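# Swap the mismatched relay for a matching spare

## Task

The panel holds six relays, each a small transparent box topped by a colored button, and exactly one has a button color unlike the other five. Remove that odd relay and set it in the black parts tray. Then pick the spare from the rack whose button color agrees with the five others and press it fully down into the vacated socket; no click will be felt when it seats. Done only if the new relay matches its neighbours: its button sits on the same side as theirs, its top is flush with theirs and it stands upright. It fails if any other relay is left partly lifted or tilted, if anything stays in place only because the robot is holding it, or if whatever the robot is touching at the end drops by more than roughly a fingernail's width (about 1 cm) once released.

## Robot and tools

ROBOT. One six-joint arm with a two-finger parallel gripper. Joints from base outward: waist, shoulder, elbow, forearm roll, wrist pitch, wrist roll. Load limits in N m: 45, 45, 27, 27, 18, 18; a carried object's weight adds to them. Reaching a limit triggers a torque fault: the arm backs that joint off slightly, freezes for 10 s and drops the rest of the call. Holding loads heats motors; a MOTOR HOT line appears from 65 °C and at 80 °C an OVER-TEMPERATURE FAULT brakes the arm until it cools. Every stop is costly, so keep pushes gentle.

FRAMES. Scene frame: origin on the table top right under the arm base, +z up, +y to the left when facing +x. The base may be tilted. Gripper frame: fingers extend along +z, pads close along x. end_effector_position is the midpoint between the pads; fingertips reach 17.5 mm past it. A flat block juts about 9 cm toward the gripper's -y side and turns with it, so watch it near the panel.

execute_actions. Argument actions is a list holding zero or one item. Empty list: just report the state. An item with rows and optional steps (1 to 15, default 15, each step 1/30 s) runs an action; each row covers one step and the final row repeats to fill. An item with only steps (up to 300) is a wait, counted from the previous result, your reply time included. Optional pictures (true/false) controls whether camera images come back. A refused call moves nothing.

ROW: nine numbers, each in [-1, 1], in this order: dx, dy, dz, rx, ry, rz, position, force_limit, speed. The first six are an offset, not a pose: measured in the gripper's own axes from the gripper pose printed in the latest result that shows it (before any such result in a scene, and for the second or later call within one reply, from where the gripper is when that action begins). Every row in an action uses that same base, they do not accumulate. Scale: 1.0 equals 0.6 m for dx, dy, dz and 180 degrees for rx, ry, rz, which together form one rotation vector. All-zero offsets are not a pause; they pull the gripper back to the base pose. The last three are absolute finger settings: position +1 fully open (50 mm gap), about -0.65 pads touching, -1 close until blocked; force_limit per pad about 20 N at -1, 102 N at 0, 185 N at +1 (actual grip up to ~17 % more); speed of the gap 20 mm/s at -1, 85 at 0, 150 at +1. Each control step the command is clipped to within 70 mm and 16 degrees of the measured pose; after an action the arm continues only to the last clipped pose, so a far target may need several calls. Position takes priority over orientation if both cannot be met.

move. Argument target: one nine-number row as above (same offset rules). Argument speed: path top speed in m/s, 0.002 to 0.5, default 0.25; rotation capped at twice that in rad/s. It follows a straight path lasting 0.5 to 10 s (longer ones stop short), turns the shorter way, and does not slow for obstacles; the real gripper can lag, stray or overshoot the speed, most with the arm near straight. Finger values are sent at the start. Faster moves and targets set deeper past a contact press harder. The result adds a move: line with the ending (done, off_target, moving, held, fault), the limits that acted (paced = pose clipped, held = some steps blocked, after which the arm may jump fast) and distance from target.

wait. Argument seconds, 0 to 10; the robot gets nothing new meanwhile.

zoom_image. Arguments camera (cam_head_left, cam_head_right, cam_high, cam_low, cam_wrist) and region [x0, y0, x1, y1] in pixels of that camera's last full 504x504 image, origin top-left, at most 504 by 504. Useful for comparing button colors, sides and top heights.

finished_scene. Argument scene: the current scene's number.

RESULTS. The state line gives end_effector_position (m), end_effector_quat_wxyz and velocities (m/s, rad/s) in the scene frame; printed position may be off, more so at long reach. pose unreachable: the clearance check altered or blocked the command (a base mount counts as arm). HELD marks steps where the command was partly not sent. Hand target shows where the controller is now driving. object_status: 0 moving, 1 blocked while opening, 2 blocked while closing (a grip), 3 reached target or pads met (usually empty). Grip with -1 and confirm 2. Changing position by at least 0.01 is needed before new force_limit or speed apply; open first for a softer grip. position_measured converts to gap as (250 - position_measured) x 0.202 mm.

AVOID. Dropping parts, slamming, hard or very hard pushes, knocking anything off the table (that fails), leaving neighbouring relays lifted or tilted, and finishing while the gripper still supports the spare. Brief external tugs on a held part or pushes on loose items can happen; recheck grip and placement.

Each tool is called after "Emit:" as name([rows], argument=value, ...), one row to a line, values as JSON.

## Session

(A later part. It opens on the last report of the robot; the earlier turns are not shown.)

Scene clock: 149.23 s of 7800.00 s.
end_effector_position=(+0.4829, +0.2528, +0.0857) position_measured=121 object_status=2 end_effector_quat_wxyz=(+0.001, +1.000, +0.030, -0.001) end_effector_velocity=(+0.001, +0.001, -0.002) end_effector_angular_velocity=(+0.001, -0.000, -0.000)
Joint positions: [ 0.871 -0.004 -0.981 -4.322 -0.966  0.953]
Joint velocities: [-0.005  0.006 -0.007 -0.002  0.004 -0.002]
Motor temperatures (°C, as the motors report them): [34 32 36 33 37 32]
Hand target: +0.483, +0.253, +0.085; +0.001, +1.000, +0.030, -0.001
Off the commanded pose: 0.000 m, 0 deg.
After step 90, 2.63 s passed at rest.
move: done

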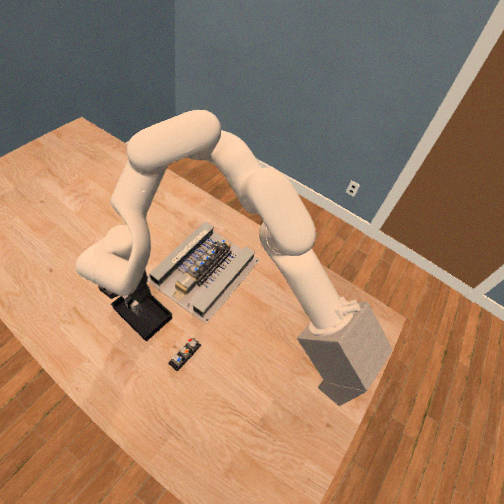

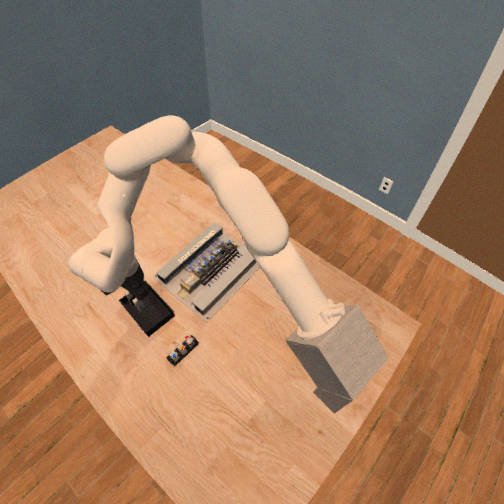

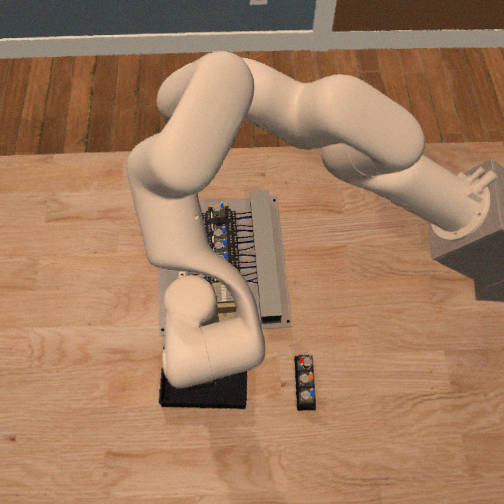

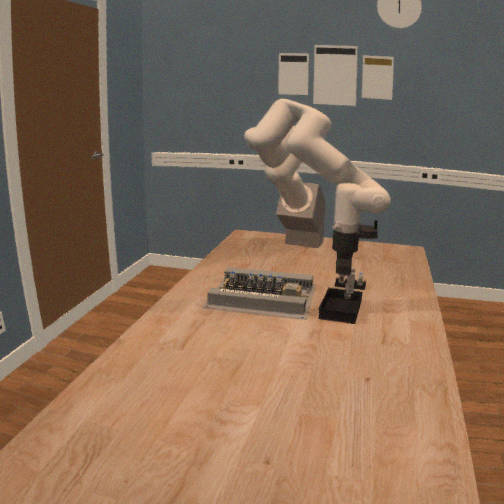

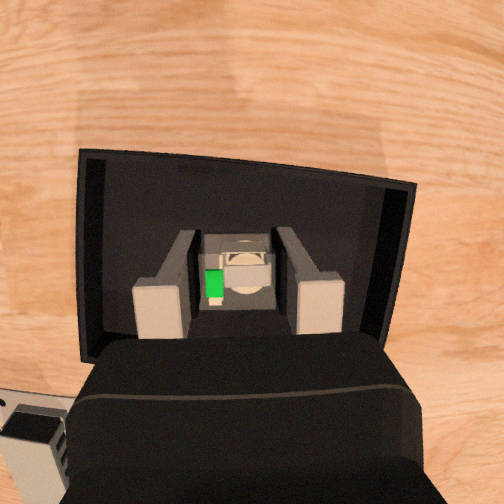

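Inside the tray footprint. Lower and release.

Emit:
move(target=[0,0,0.045,0,0,0,-1,0.1,-0.7], speed=0.012)

Emit:
move(target=[0,0,0,0,0,0,0.35,0.1,-0.3])

Emit:
move(target=[0,0,-0.12,0,0,0,0.35,0.1,-0.3], speed=0.05)

Emit:
move(target=[-0.33,-0.03,0,0,0,0,0.35,0.1,-0.3], speed=0.08)

Scene clock: 156.77 s of 7800.00 s.
end_effector_position=(+0.4829, +0.2528, +0.0589) position_measured=121 object_status=2 end_effector_quat_wxyz=(+0.001, +1.000, +0.030, -0.001) end_effector_velocity=(+0.000, +0.001, -0.002) end_effector_angular_velocity=(+0.001, -0.002, +0.001)
Joint positions: [ 0.821  0.043 -0.982 -4.371 -0.912  0.987]
Joint velocities: [-0.003  0.004 -0.001 -0.006  0.004  0.004]
Motor temperatures (°C, as the motors report them): [34 32 35 33 37 32]
Hand target: +0.483, +0.253, +0.059; +0.001, +1.000, +0.030, -0.001
Off the commanded pose: 0.000 m, 0 deg.
After step 90, 2.07 s passed at rest.
move: done

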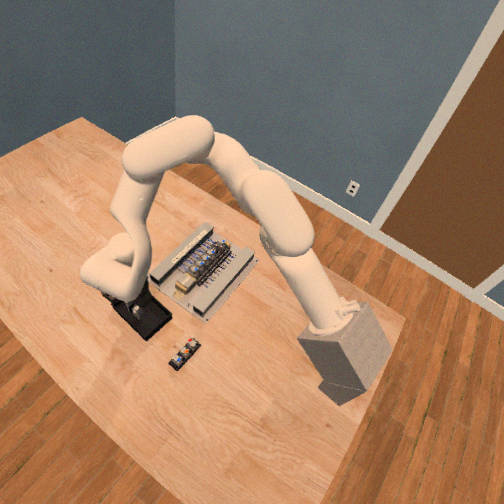

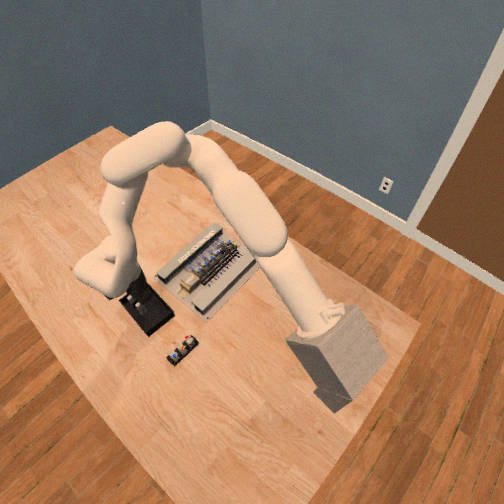

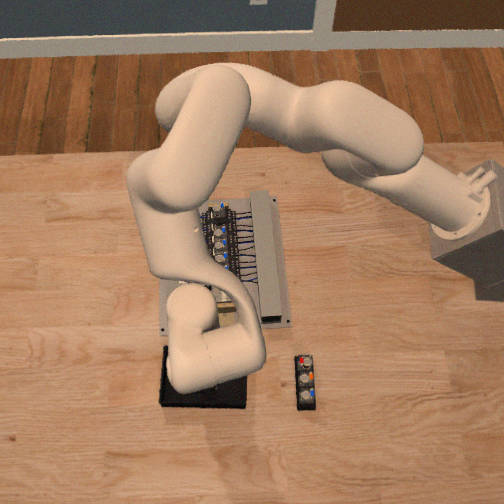

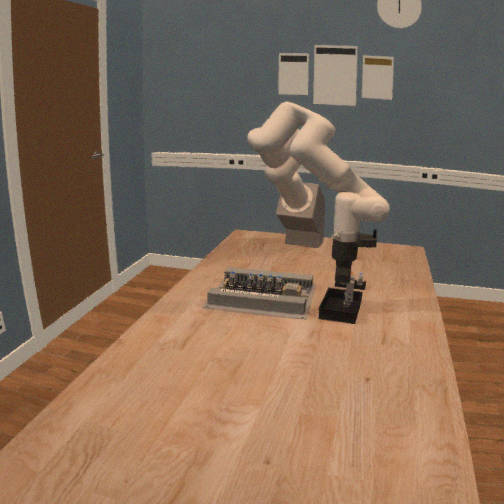

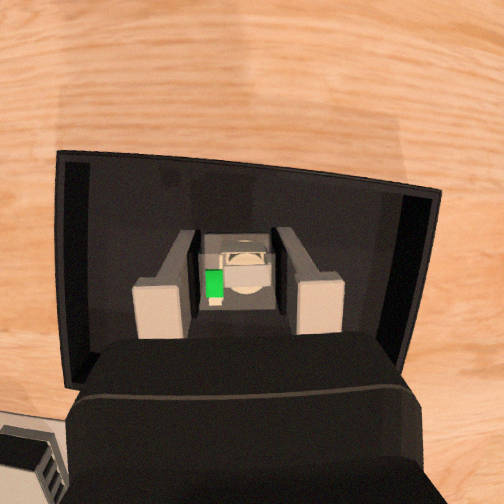

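Scene clock: 157.27 s of 7800.00 s.
end_effector_position=(+0.4829, +0.2528, +0.0589) position_measured=100 object_status=3 end_effector_quat_wxyz=(+0.001, +1.000, +0.030, -0.001) end_effector_velocity=(-0.000, +0.000, +0.000) end_effector_angular_velocity=(+0.001, -0.000, +0.001)
Joint positions: [ 0.821  0.043 -0.982 -4.371 -0.912  0.987]
Joint velocities: [ 0.001 -0.     0.     0.    -0.    -0.001]
Motor temperatures (°C, as the motors report them): [34 32 35 33 37 32]
Hand target: +0.483, +0.253, +0.059; +0.001, +1.000, +0.030, -0.001
Off the commanded pose: 0.000 m, 0 deg.
move: done

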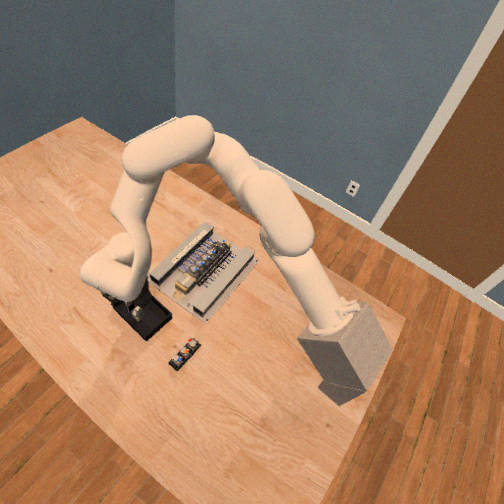

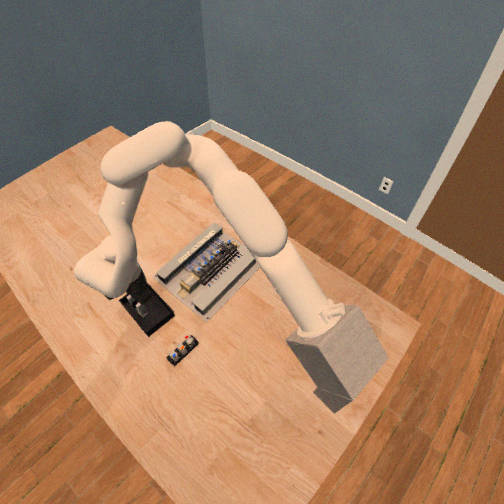

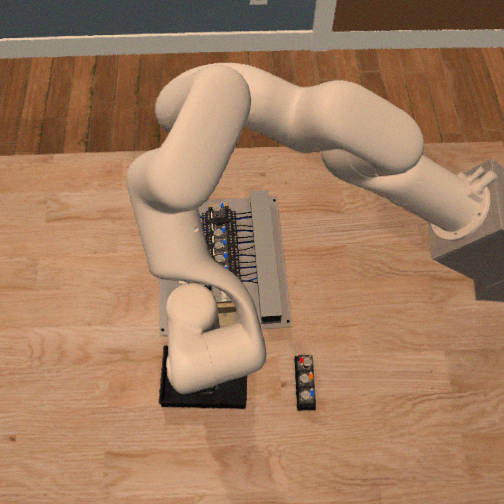

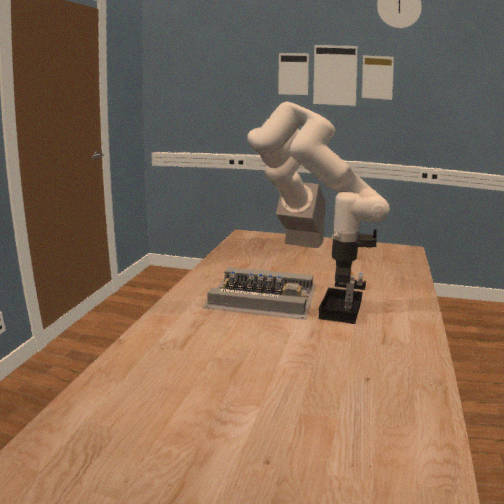

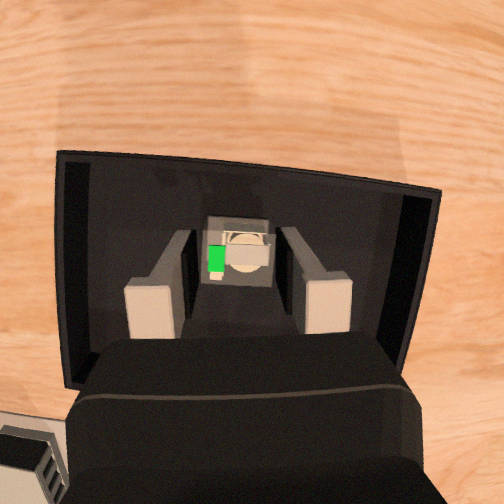

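Scene clock: 159.13 s of 7800.00 s.
end_effector_position=(+0.4829, +0.2527, +0.1307) position_measured=100 object_status=3 end_effector_quat_wxyz=(+0.001, +1.000, +0.030, -0.001) end_effector_velocity=(+0.001, -0.000, +0.002) end_effector_angular_velocity=(-0.000, -0.001, +0.001)
Joint positions: [ 0.959 -0.071 -0.991 -4.251 -1.067  0.906]
Joint velocities: [ 0.004 -0.004 -0.001  0.002 -0.006 -0.003]
Motor temperatures (°C, as the motors report them): [34 32 35 33 37 32]
Hand target: +0.483, +0.253, +0.131; +0.001, +1.000, +0.030, -0.001
Off the commanded pose: 0.000 m, 0 deg.
move: done

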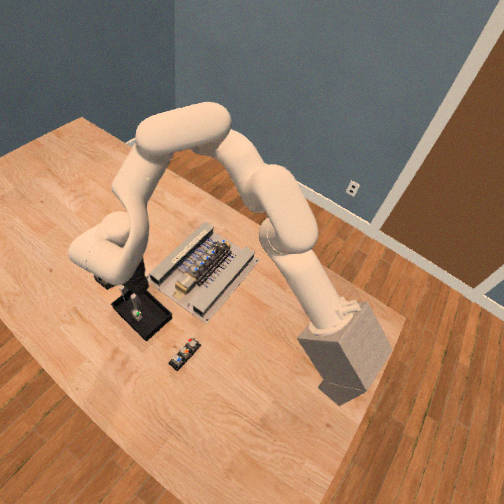

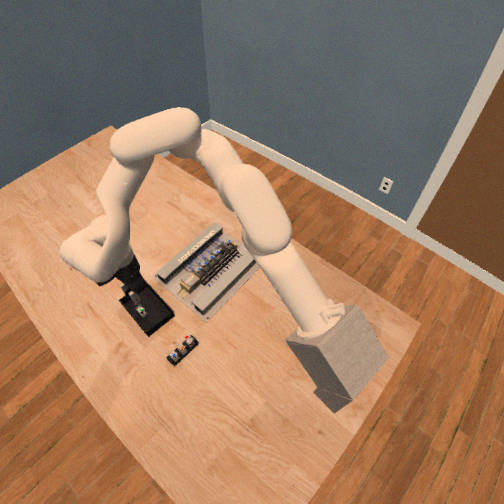

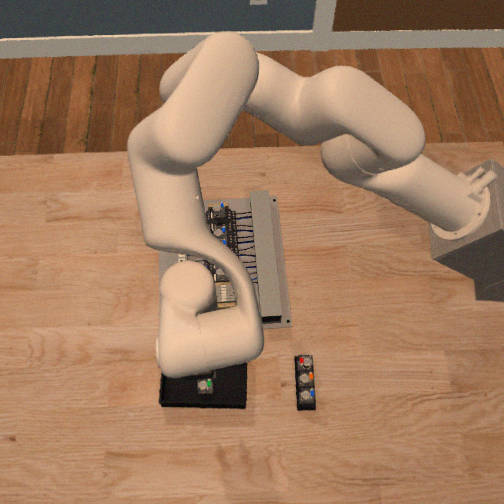

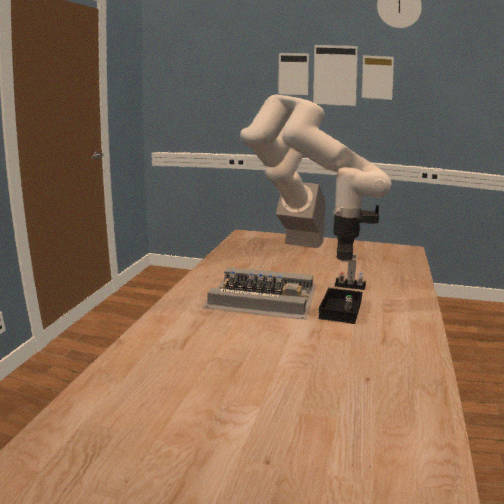

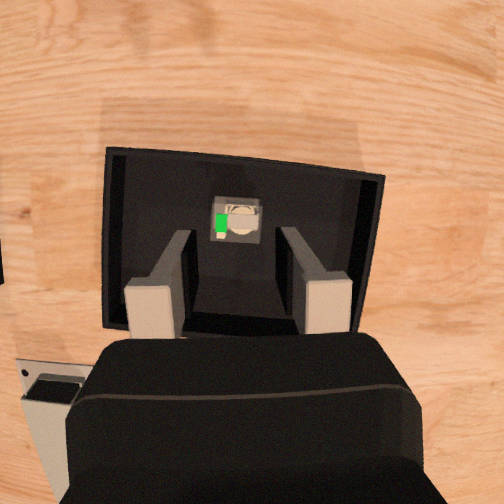

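Scene clock: 162.13 s of 7800.00 s.
end_effector_position=(+0.2848, +0.2593, +0.1313) position_measured=100 object_status=3 end_effector_quat_wxyz=(+0.000, +1.000, +0.030, -0.000) end_effector_velocity=(-0.002, +0.001, +0.000) end_effector_angular_velocity=(+0.002, -0.002, -0.001)
Joint positions: [ 1.364  0.151 -0.556 -4.345 -1.059  1.715]
Joint velocities: [ 0.006  0.006  0.002 -0.002  0.     0.012]
Motor temperatures (°C, as the motors report them): [34 32 35 33 37 32]
Hand target: +0.285, +0.259, +0.131; +0.000, +1.000, +0.030, -0.000
Off the commanded pose: 0.001 m, 0 deg.
move: done

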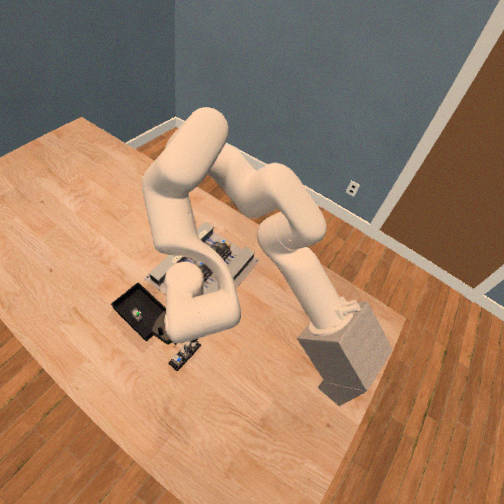

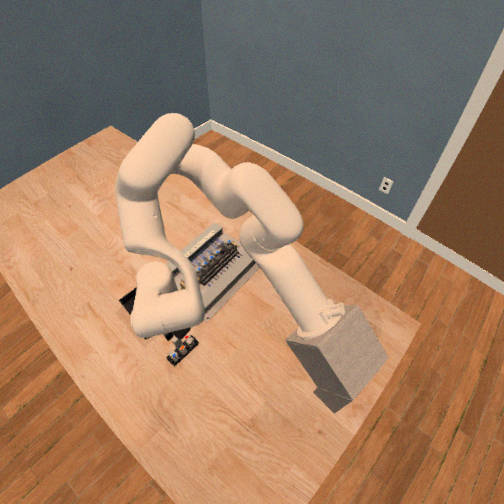

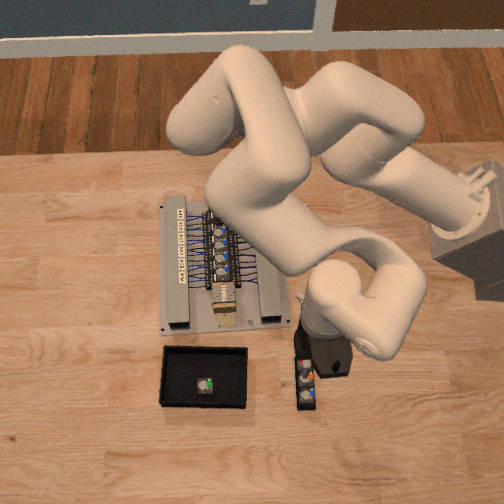

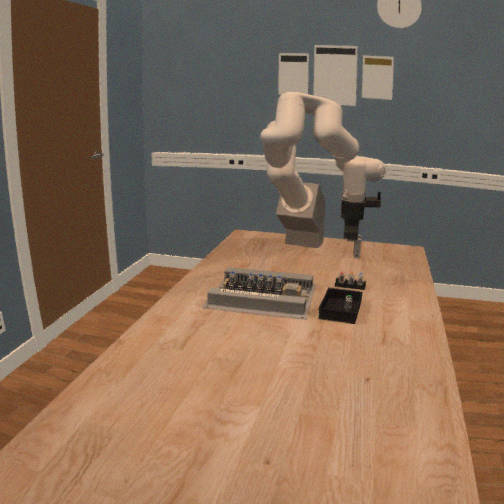

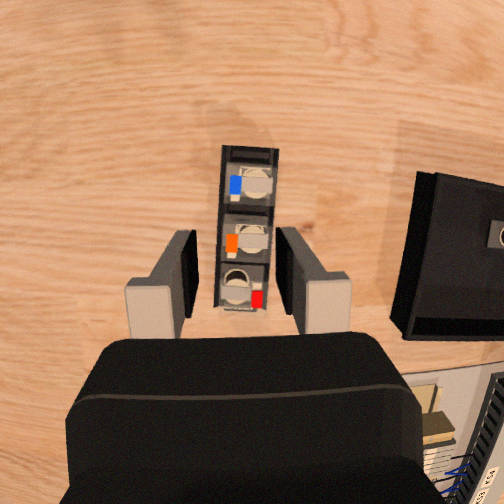

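Emit:
move(target=[0.011,-0.048,0.075,0,0,0.026,0.35,0.1,-0.3], speed=0.025)

Scene clock: 169.23 s of 7800.00 s.
end_effector_position=(+0.2896, +0.2884, +0.0865) position_measured=100 object_status=3 end_effector_quat_wxyz=(+0.000, +1.000, -0.011, -0.000) end_effector_velocity=(+0.000, +0.001, -0.002) end_effector_angular_velocity=(-0.000, -0.000, -0.005)
Joint positions: [ 1.246  0.298 -0.652 -4.476 -1.002  1.839]
Joint velocities: [-0.005  0.006 -0.005 -0.004  0.001  0.005]
Motor temperatures (°C, as the motors report them): [34 31 35 33 37 32]
Hand target: +0.290, +0.289, +0.086; +0.000, +1.000, -0.011, -0.000
Off the commanded pose: 0.000 m, 0 deg.
After step 90, 1.60 s passed at rest.
move: done

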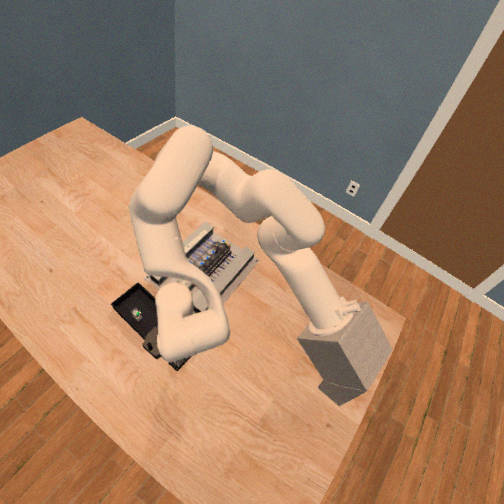

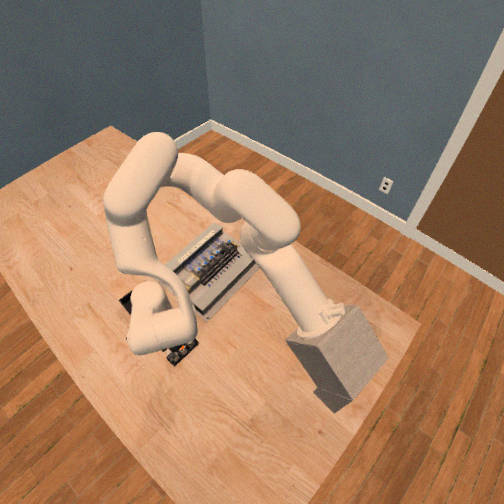

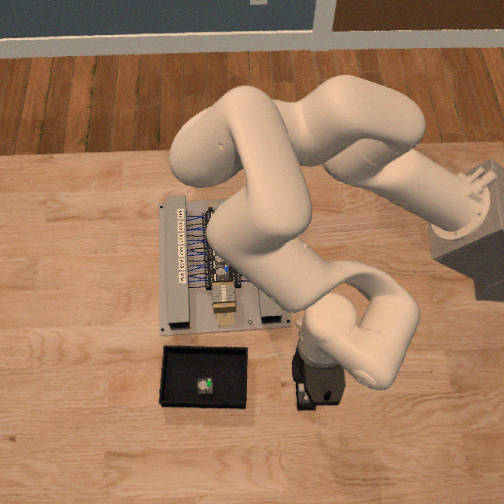

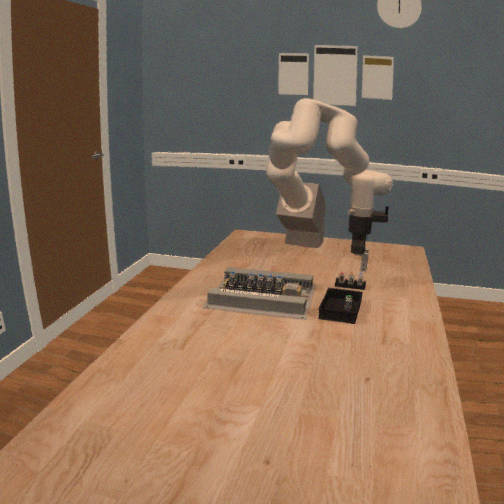

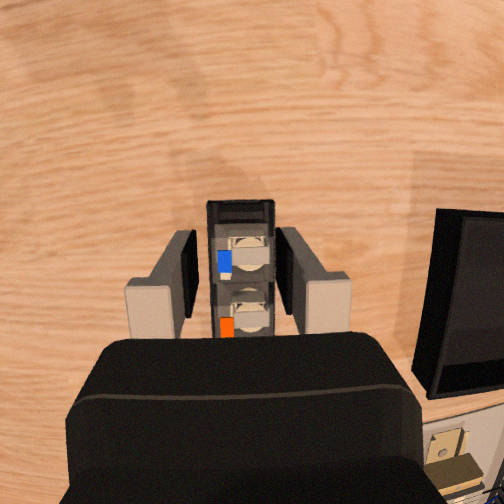

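Emit:
move(target=[0.005,0,0.033,0,0,0,0.35,0.1,-0.3], speed=0.01)

Scene clock: 174.67 s of 7800.00 s.
end_effector_position=(+0.2926, +0.2883, +0.0670) position_measured=100 object_status=3 end_effector_quat_wxyz=(+0.000, +1.000, -0.011, -0.000) end_effector_velocity=(+0.000, +0.000, -0.003) end_effector_angular_velocity=(-0.000, +0.000, +0.000)
Joint positions: [ 1.193  0.328 -0.652 -4.543 -0.979  1.87 ]
Joint velocities: [-0.007  0.005 -0.001 -0.009  0.003  0.004]
Motor temperatures (°C, as the motors report them): [34 31 35 33 37 32]
Hand target: +0.293, +0.288, +0.067; +0.000, +1.000, -0.011, -0.000
Off the commanded pose: 0.000 m, 0 deg.
After step 90, 0.23 s passed at rest.
move: done

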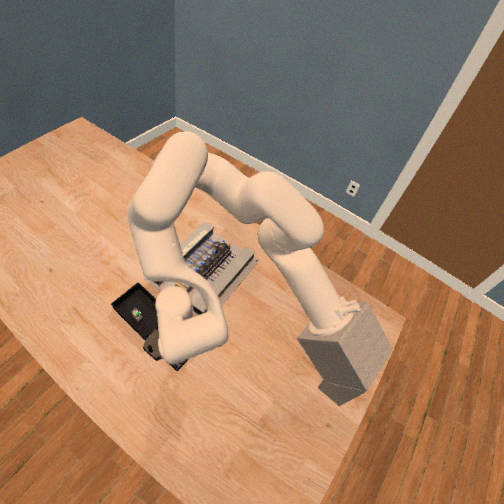

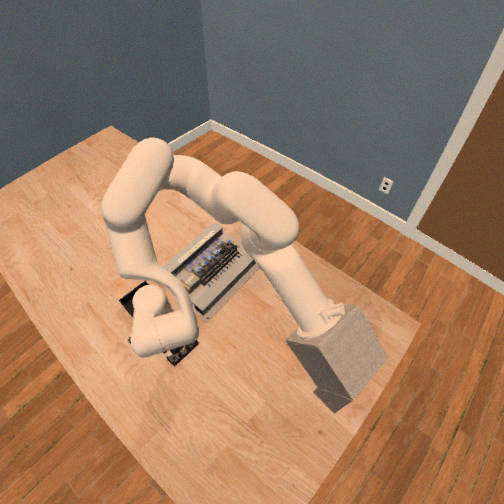

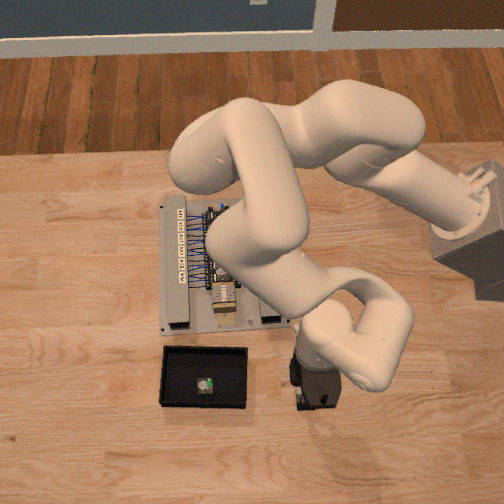

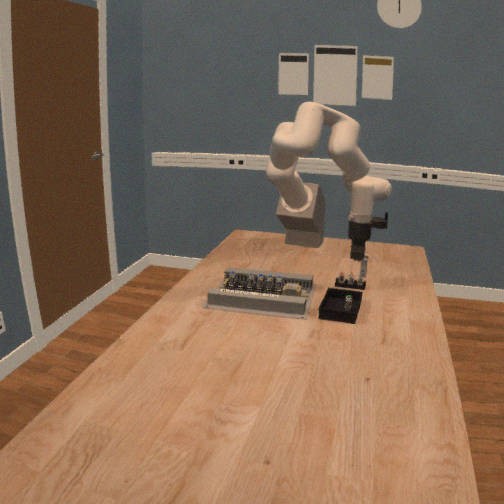

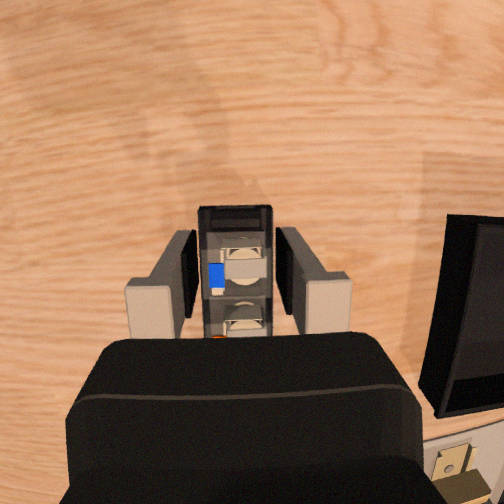

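Emit:
move(target=[0,0,0.018,0,0,0,0.35,0.1,-0.3], speed=0.006)

Emit:
move(target=[0,0,0,0,0,0,-1,0.1,-0.7])

Scene clock: 181.13 s of 7800.00 s.
end_effector_position=(+0.2926, +0.2884, +0.0563) position_measured=100 object_status=3 end_effector_quat_wxyz=(+0.000, +1.000, -0.011, -0.000) end_effector_velocity=(+0.000, -0.000, -0.002) end_effector_angular_velocity=(-0.001, +0.001, -0.002)
Joint positions: [ 1.167  0.348 -0.652 -4.581 -0.968  1.893]
Joint velocities: [-0.005  0.003 -0.    -0.005  0.002  0.004]
Motor temperatures (°C, as the motors report them): [34 31 35 33 37 32]
Hand target: +0.293, +0.288, +0.056; +0.000, +1.000, -0.011, -0.000
Off the commanded pose: 0.000 m, 0 deg.
After step 90, 1.50 s passed at rest.
move: done

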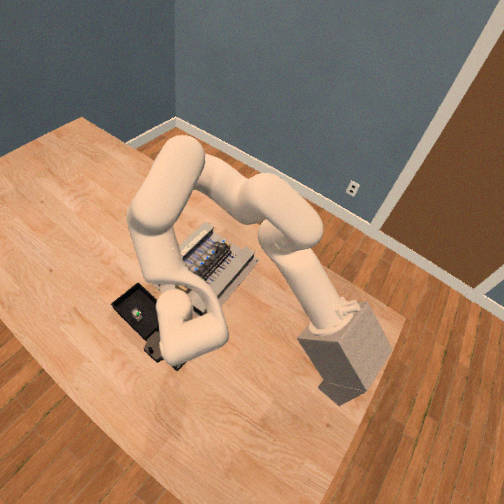

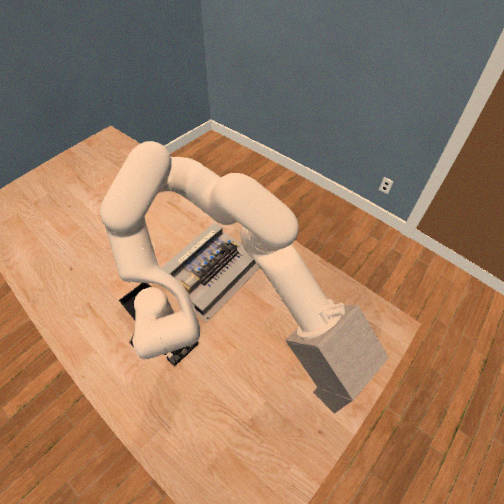

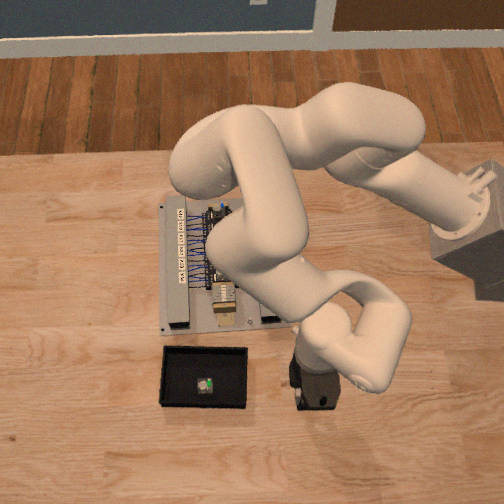

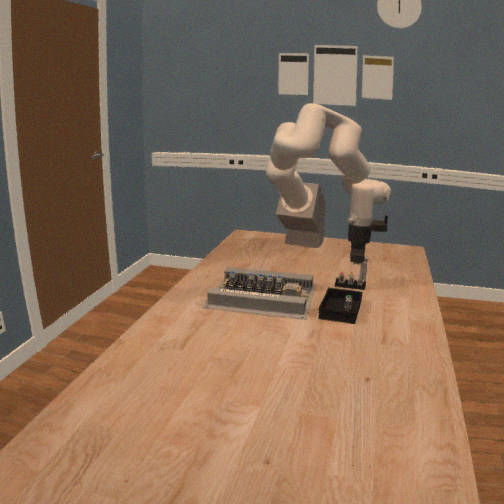

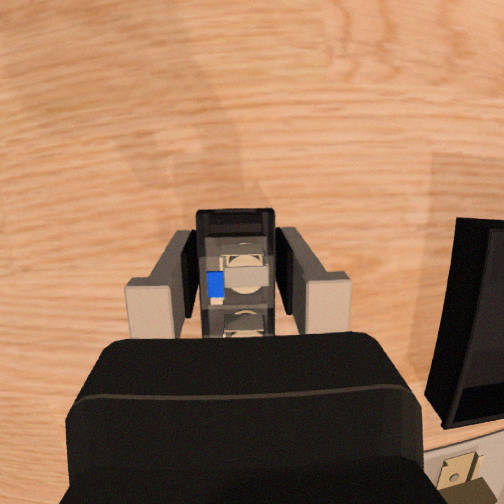

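Scene clock: 181.63 s of 7800.00 s.
end_effector_position=(+0.2926, +0.2884, +0.0563) position_measured=129 object_status=2 end_effector_quat_wxyz=(+0.000, +1.000, -0.011, -0.000) end_effector_velocity=(-0.000, +0.000, +0.000) end_effector_angular_velocity=(-0.000, -0.000, -0.000)
Joint positions: [ 1.167  0.348 -0.652 -4.581 -0.968  1.893]
Joint velocities: [ 0.001  0.     0.     0.    -0.001  0.   ]
Motor temperatures (°C, as the motors report them): [34 31 35 33 37 32]
Hand target: +0.293, +0.288, +0.056; +0.000, +1.000, -0.011, -0.000
Off the commanded pose: 0.000 m, 0 deg.
move: done

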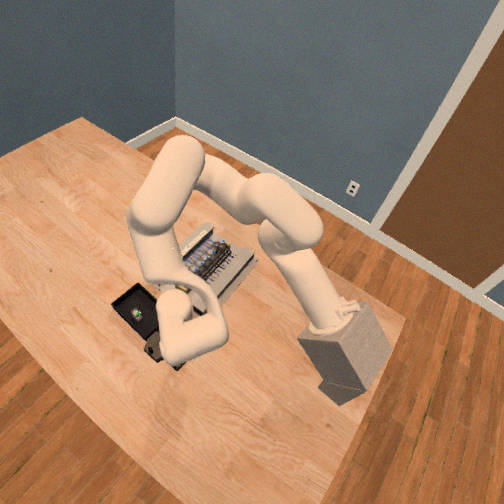

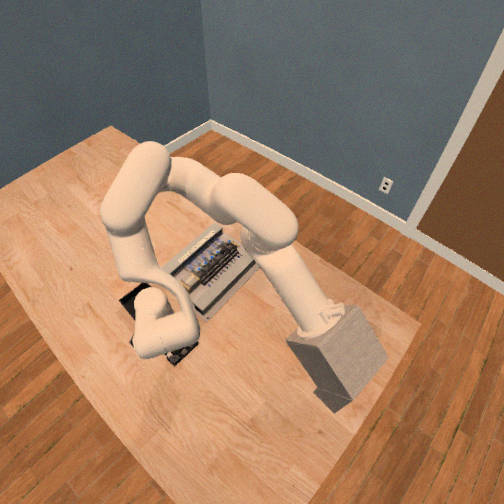

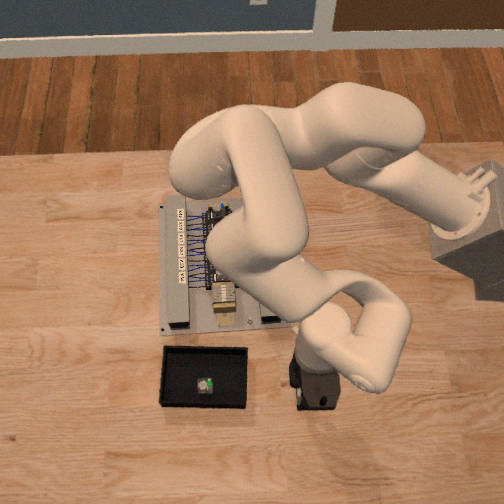

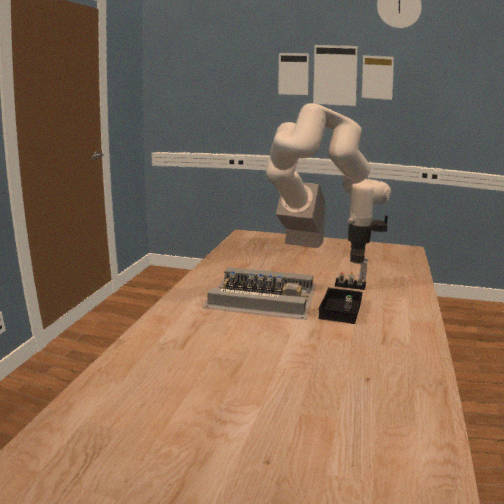

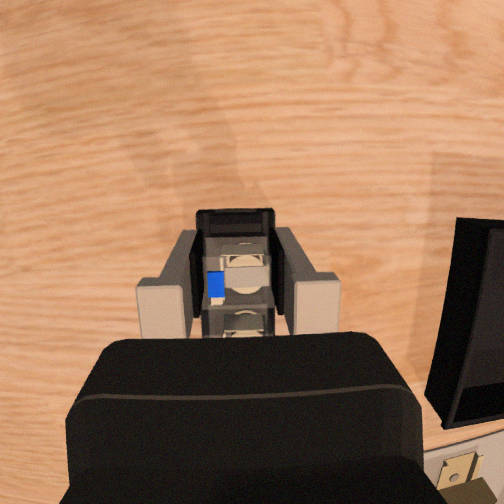

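Emit:
execute_actions(actions=[], pictures=false)

Scene clock: 184.50 s of 7800.00 s.
end_effector_position=(+0.2926, +0.2884, +0.0563) position_measured=129 object_status=2 end_effector_quat_wxyz=(+0.000, +1.000, -0.011, -0.000) end_effector_velocity=(+0.000, -0.000, +0.000) end_effector_angular_velocity=(-0.000, -0.000, +0.001)
Joint positions: [ 1.167  0.348 -0.652 -4.581 -0.968  1.893]
Joint velocities: [-0.    -0.001  0.     0.001 -0.    -0.001]
Motor temperatures (°C, as the motors report them): [34 31 35 33 37 32]
Hand target: +0.293, +0.288, +0.056; +0.000, +1.000, -0.011, -0.000
Off the commanded pose: 0.000 m, 0 deg.
Steps of this call (steps 1 to 86: nothing new was sent). Readings (end_effector_position | what the end effector reports):
1: (+0.2926, +0.2884, +0.0563) | position_measured=129 object_status=2
2: (+0.2926, +0.2884, +0.0563) | position_measured=129 object_status=2
4: (+0.2926, +0.2884, +0.0563) | position_measured=129 object_status=2
8: (+0.2926, +0.2884, +0.0563) | position_measured=129 object_status=2
86: the state above


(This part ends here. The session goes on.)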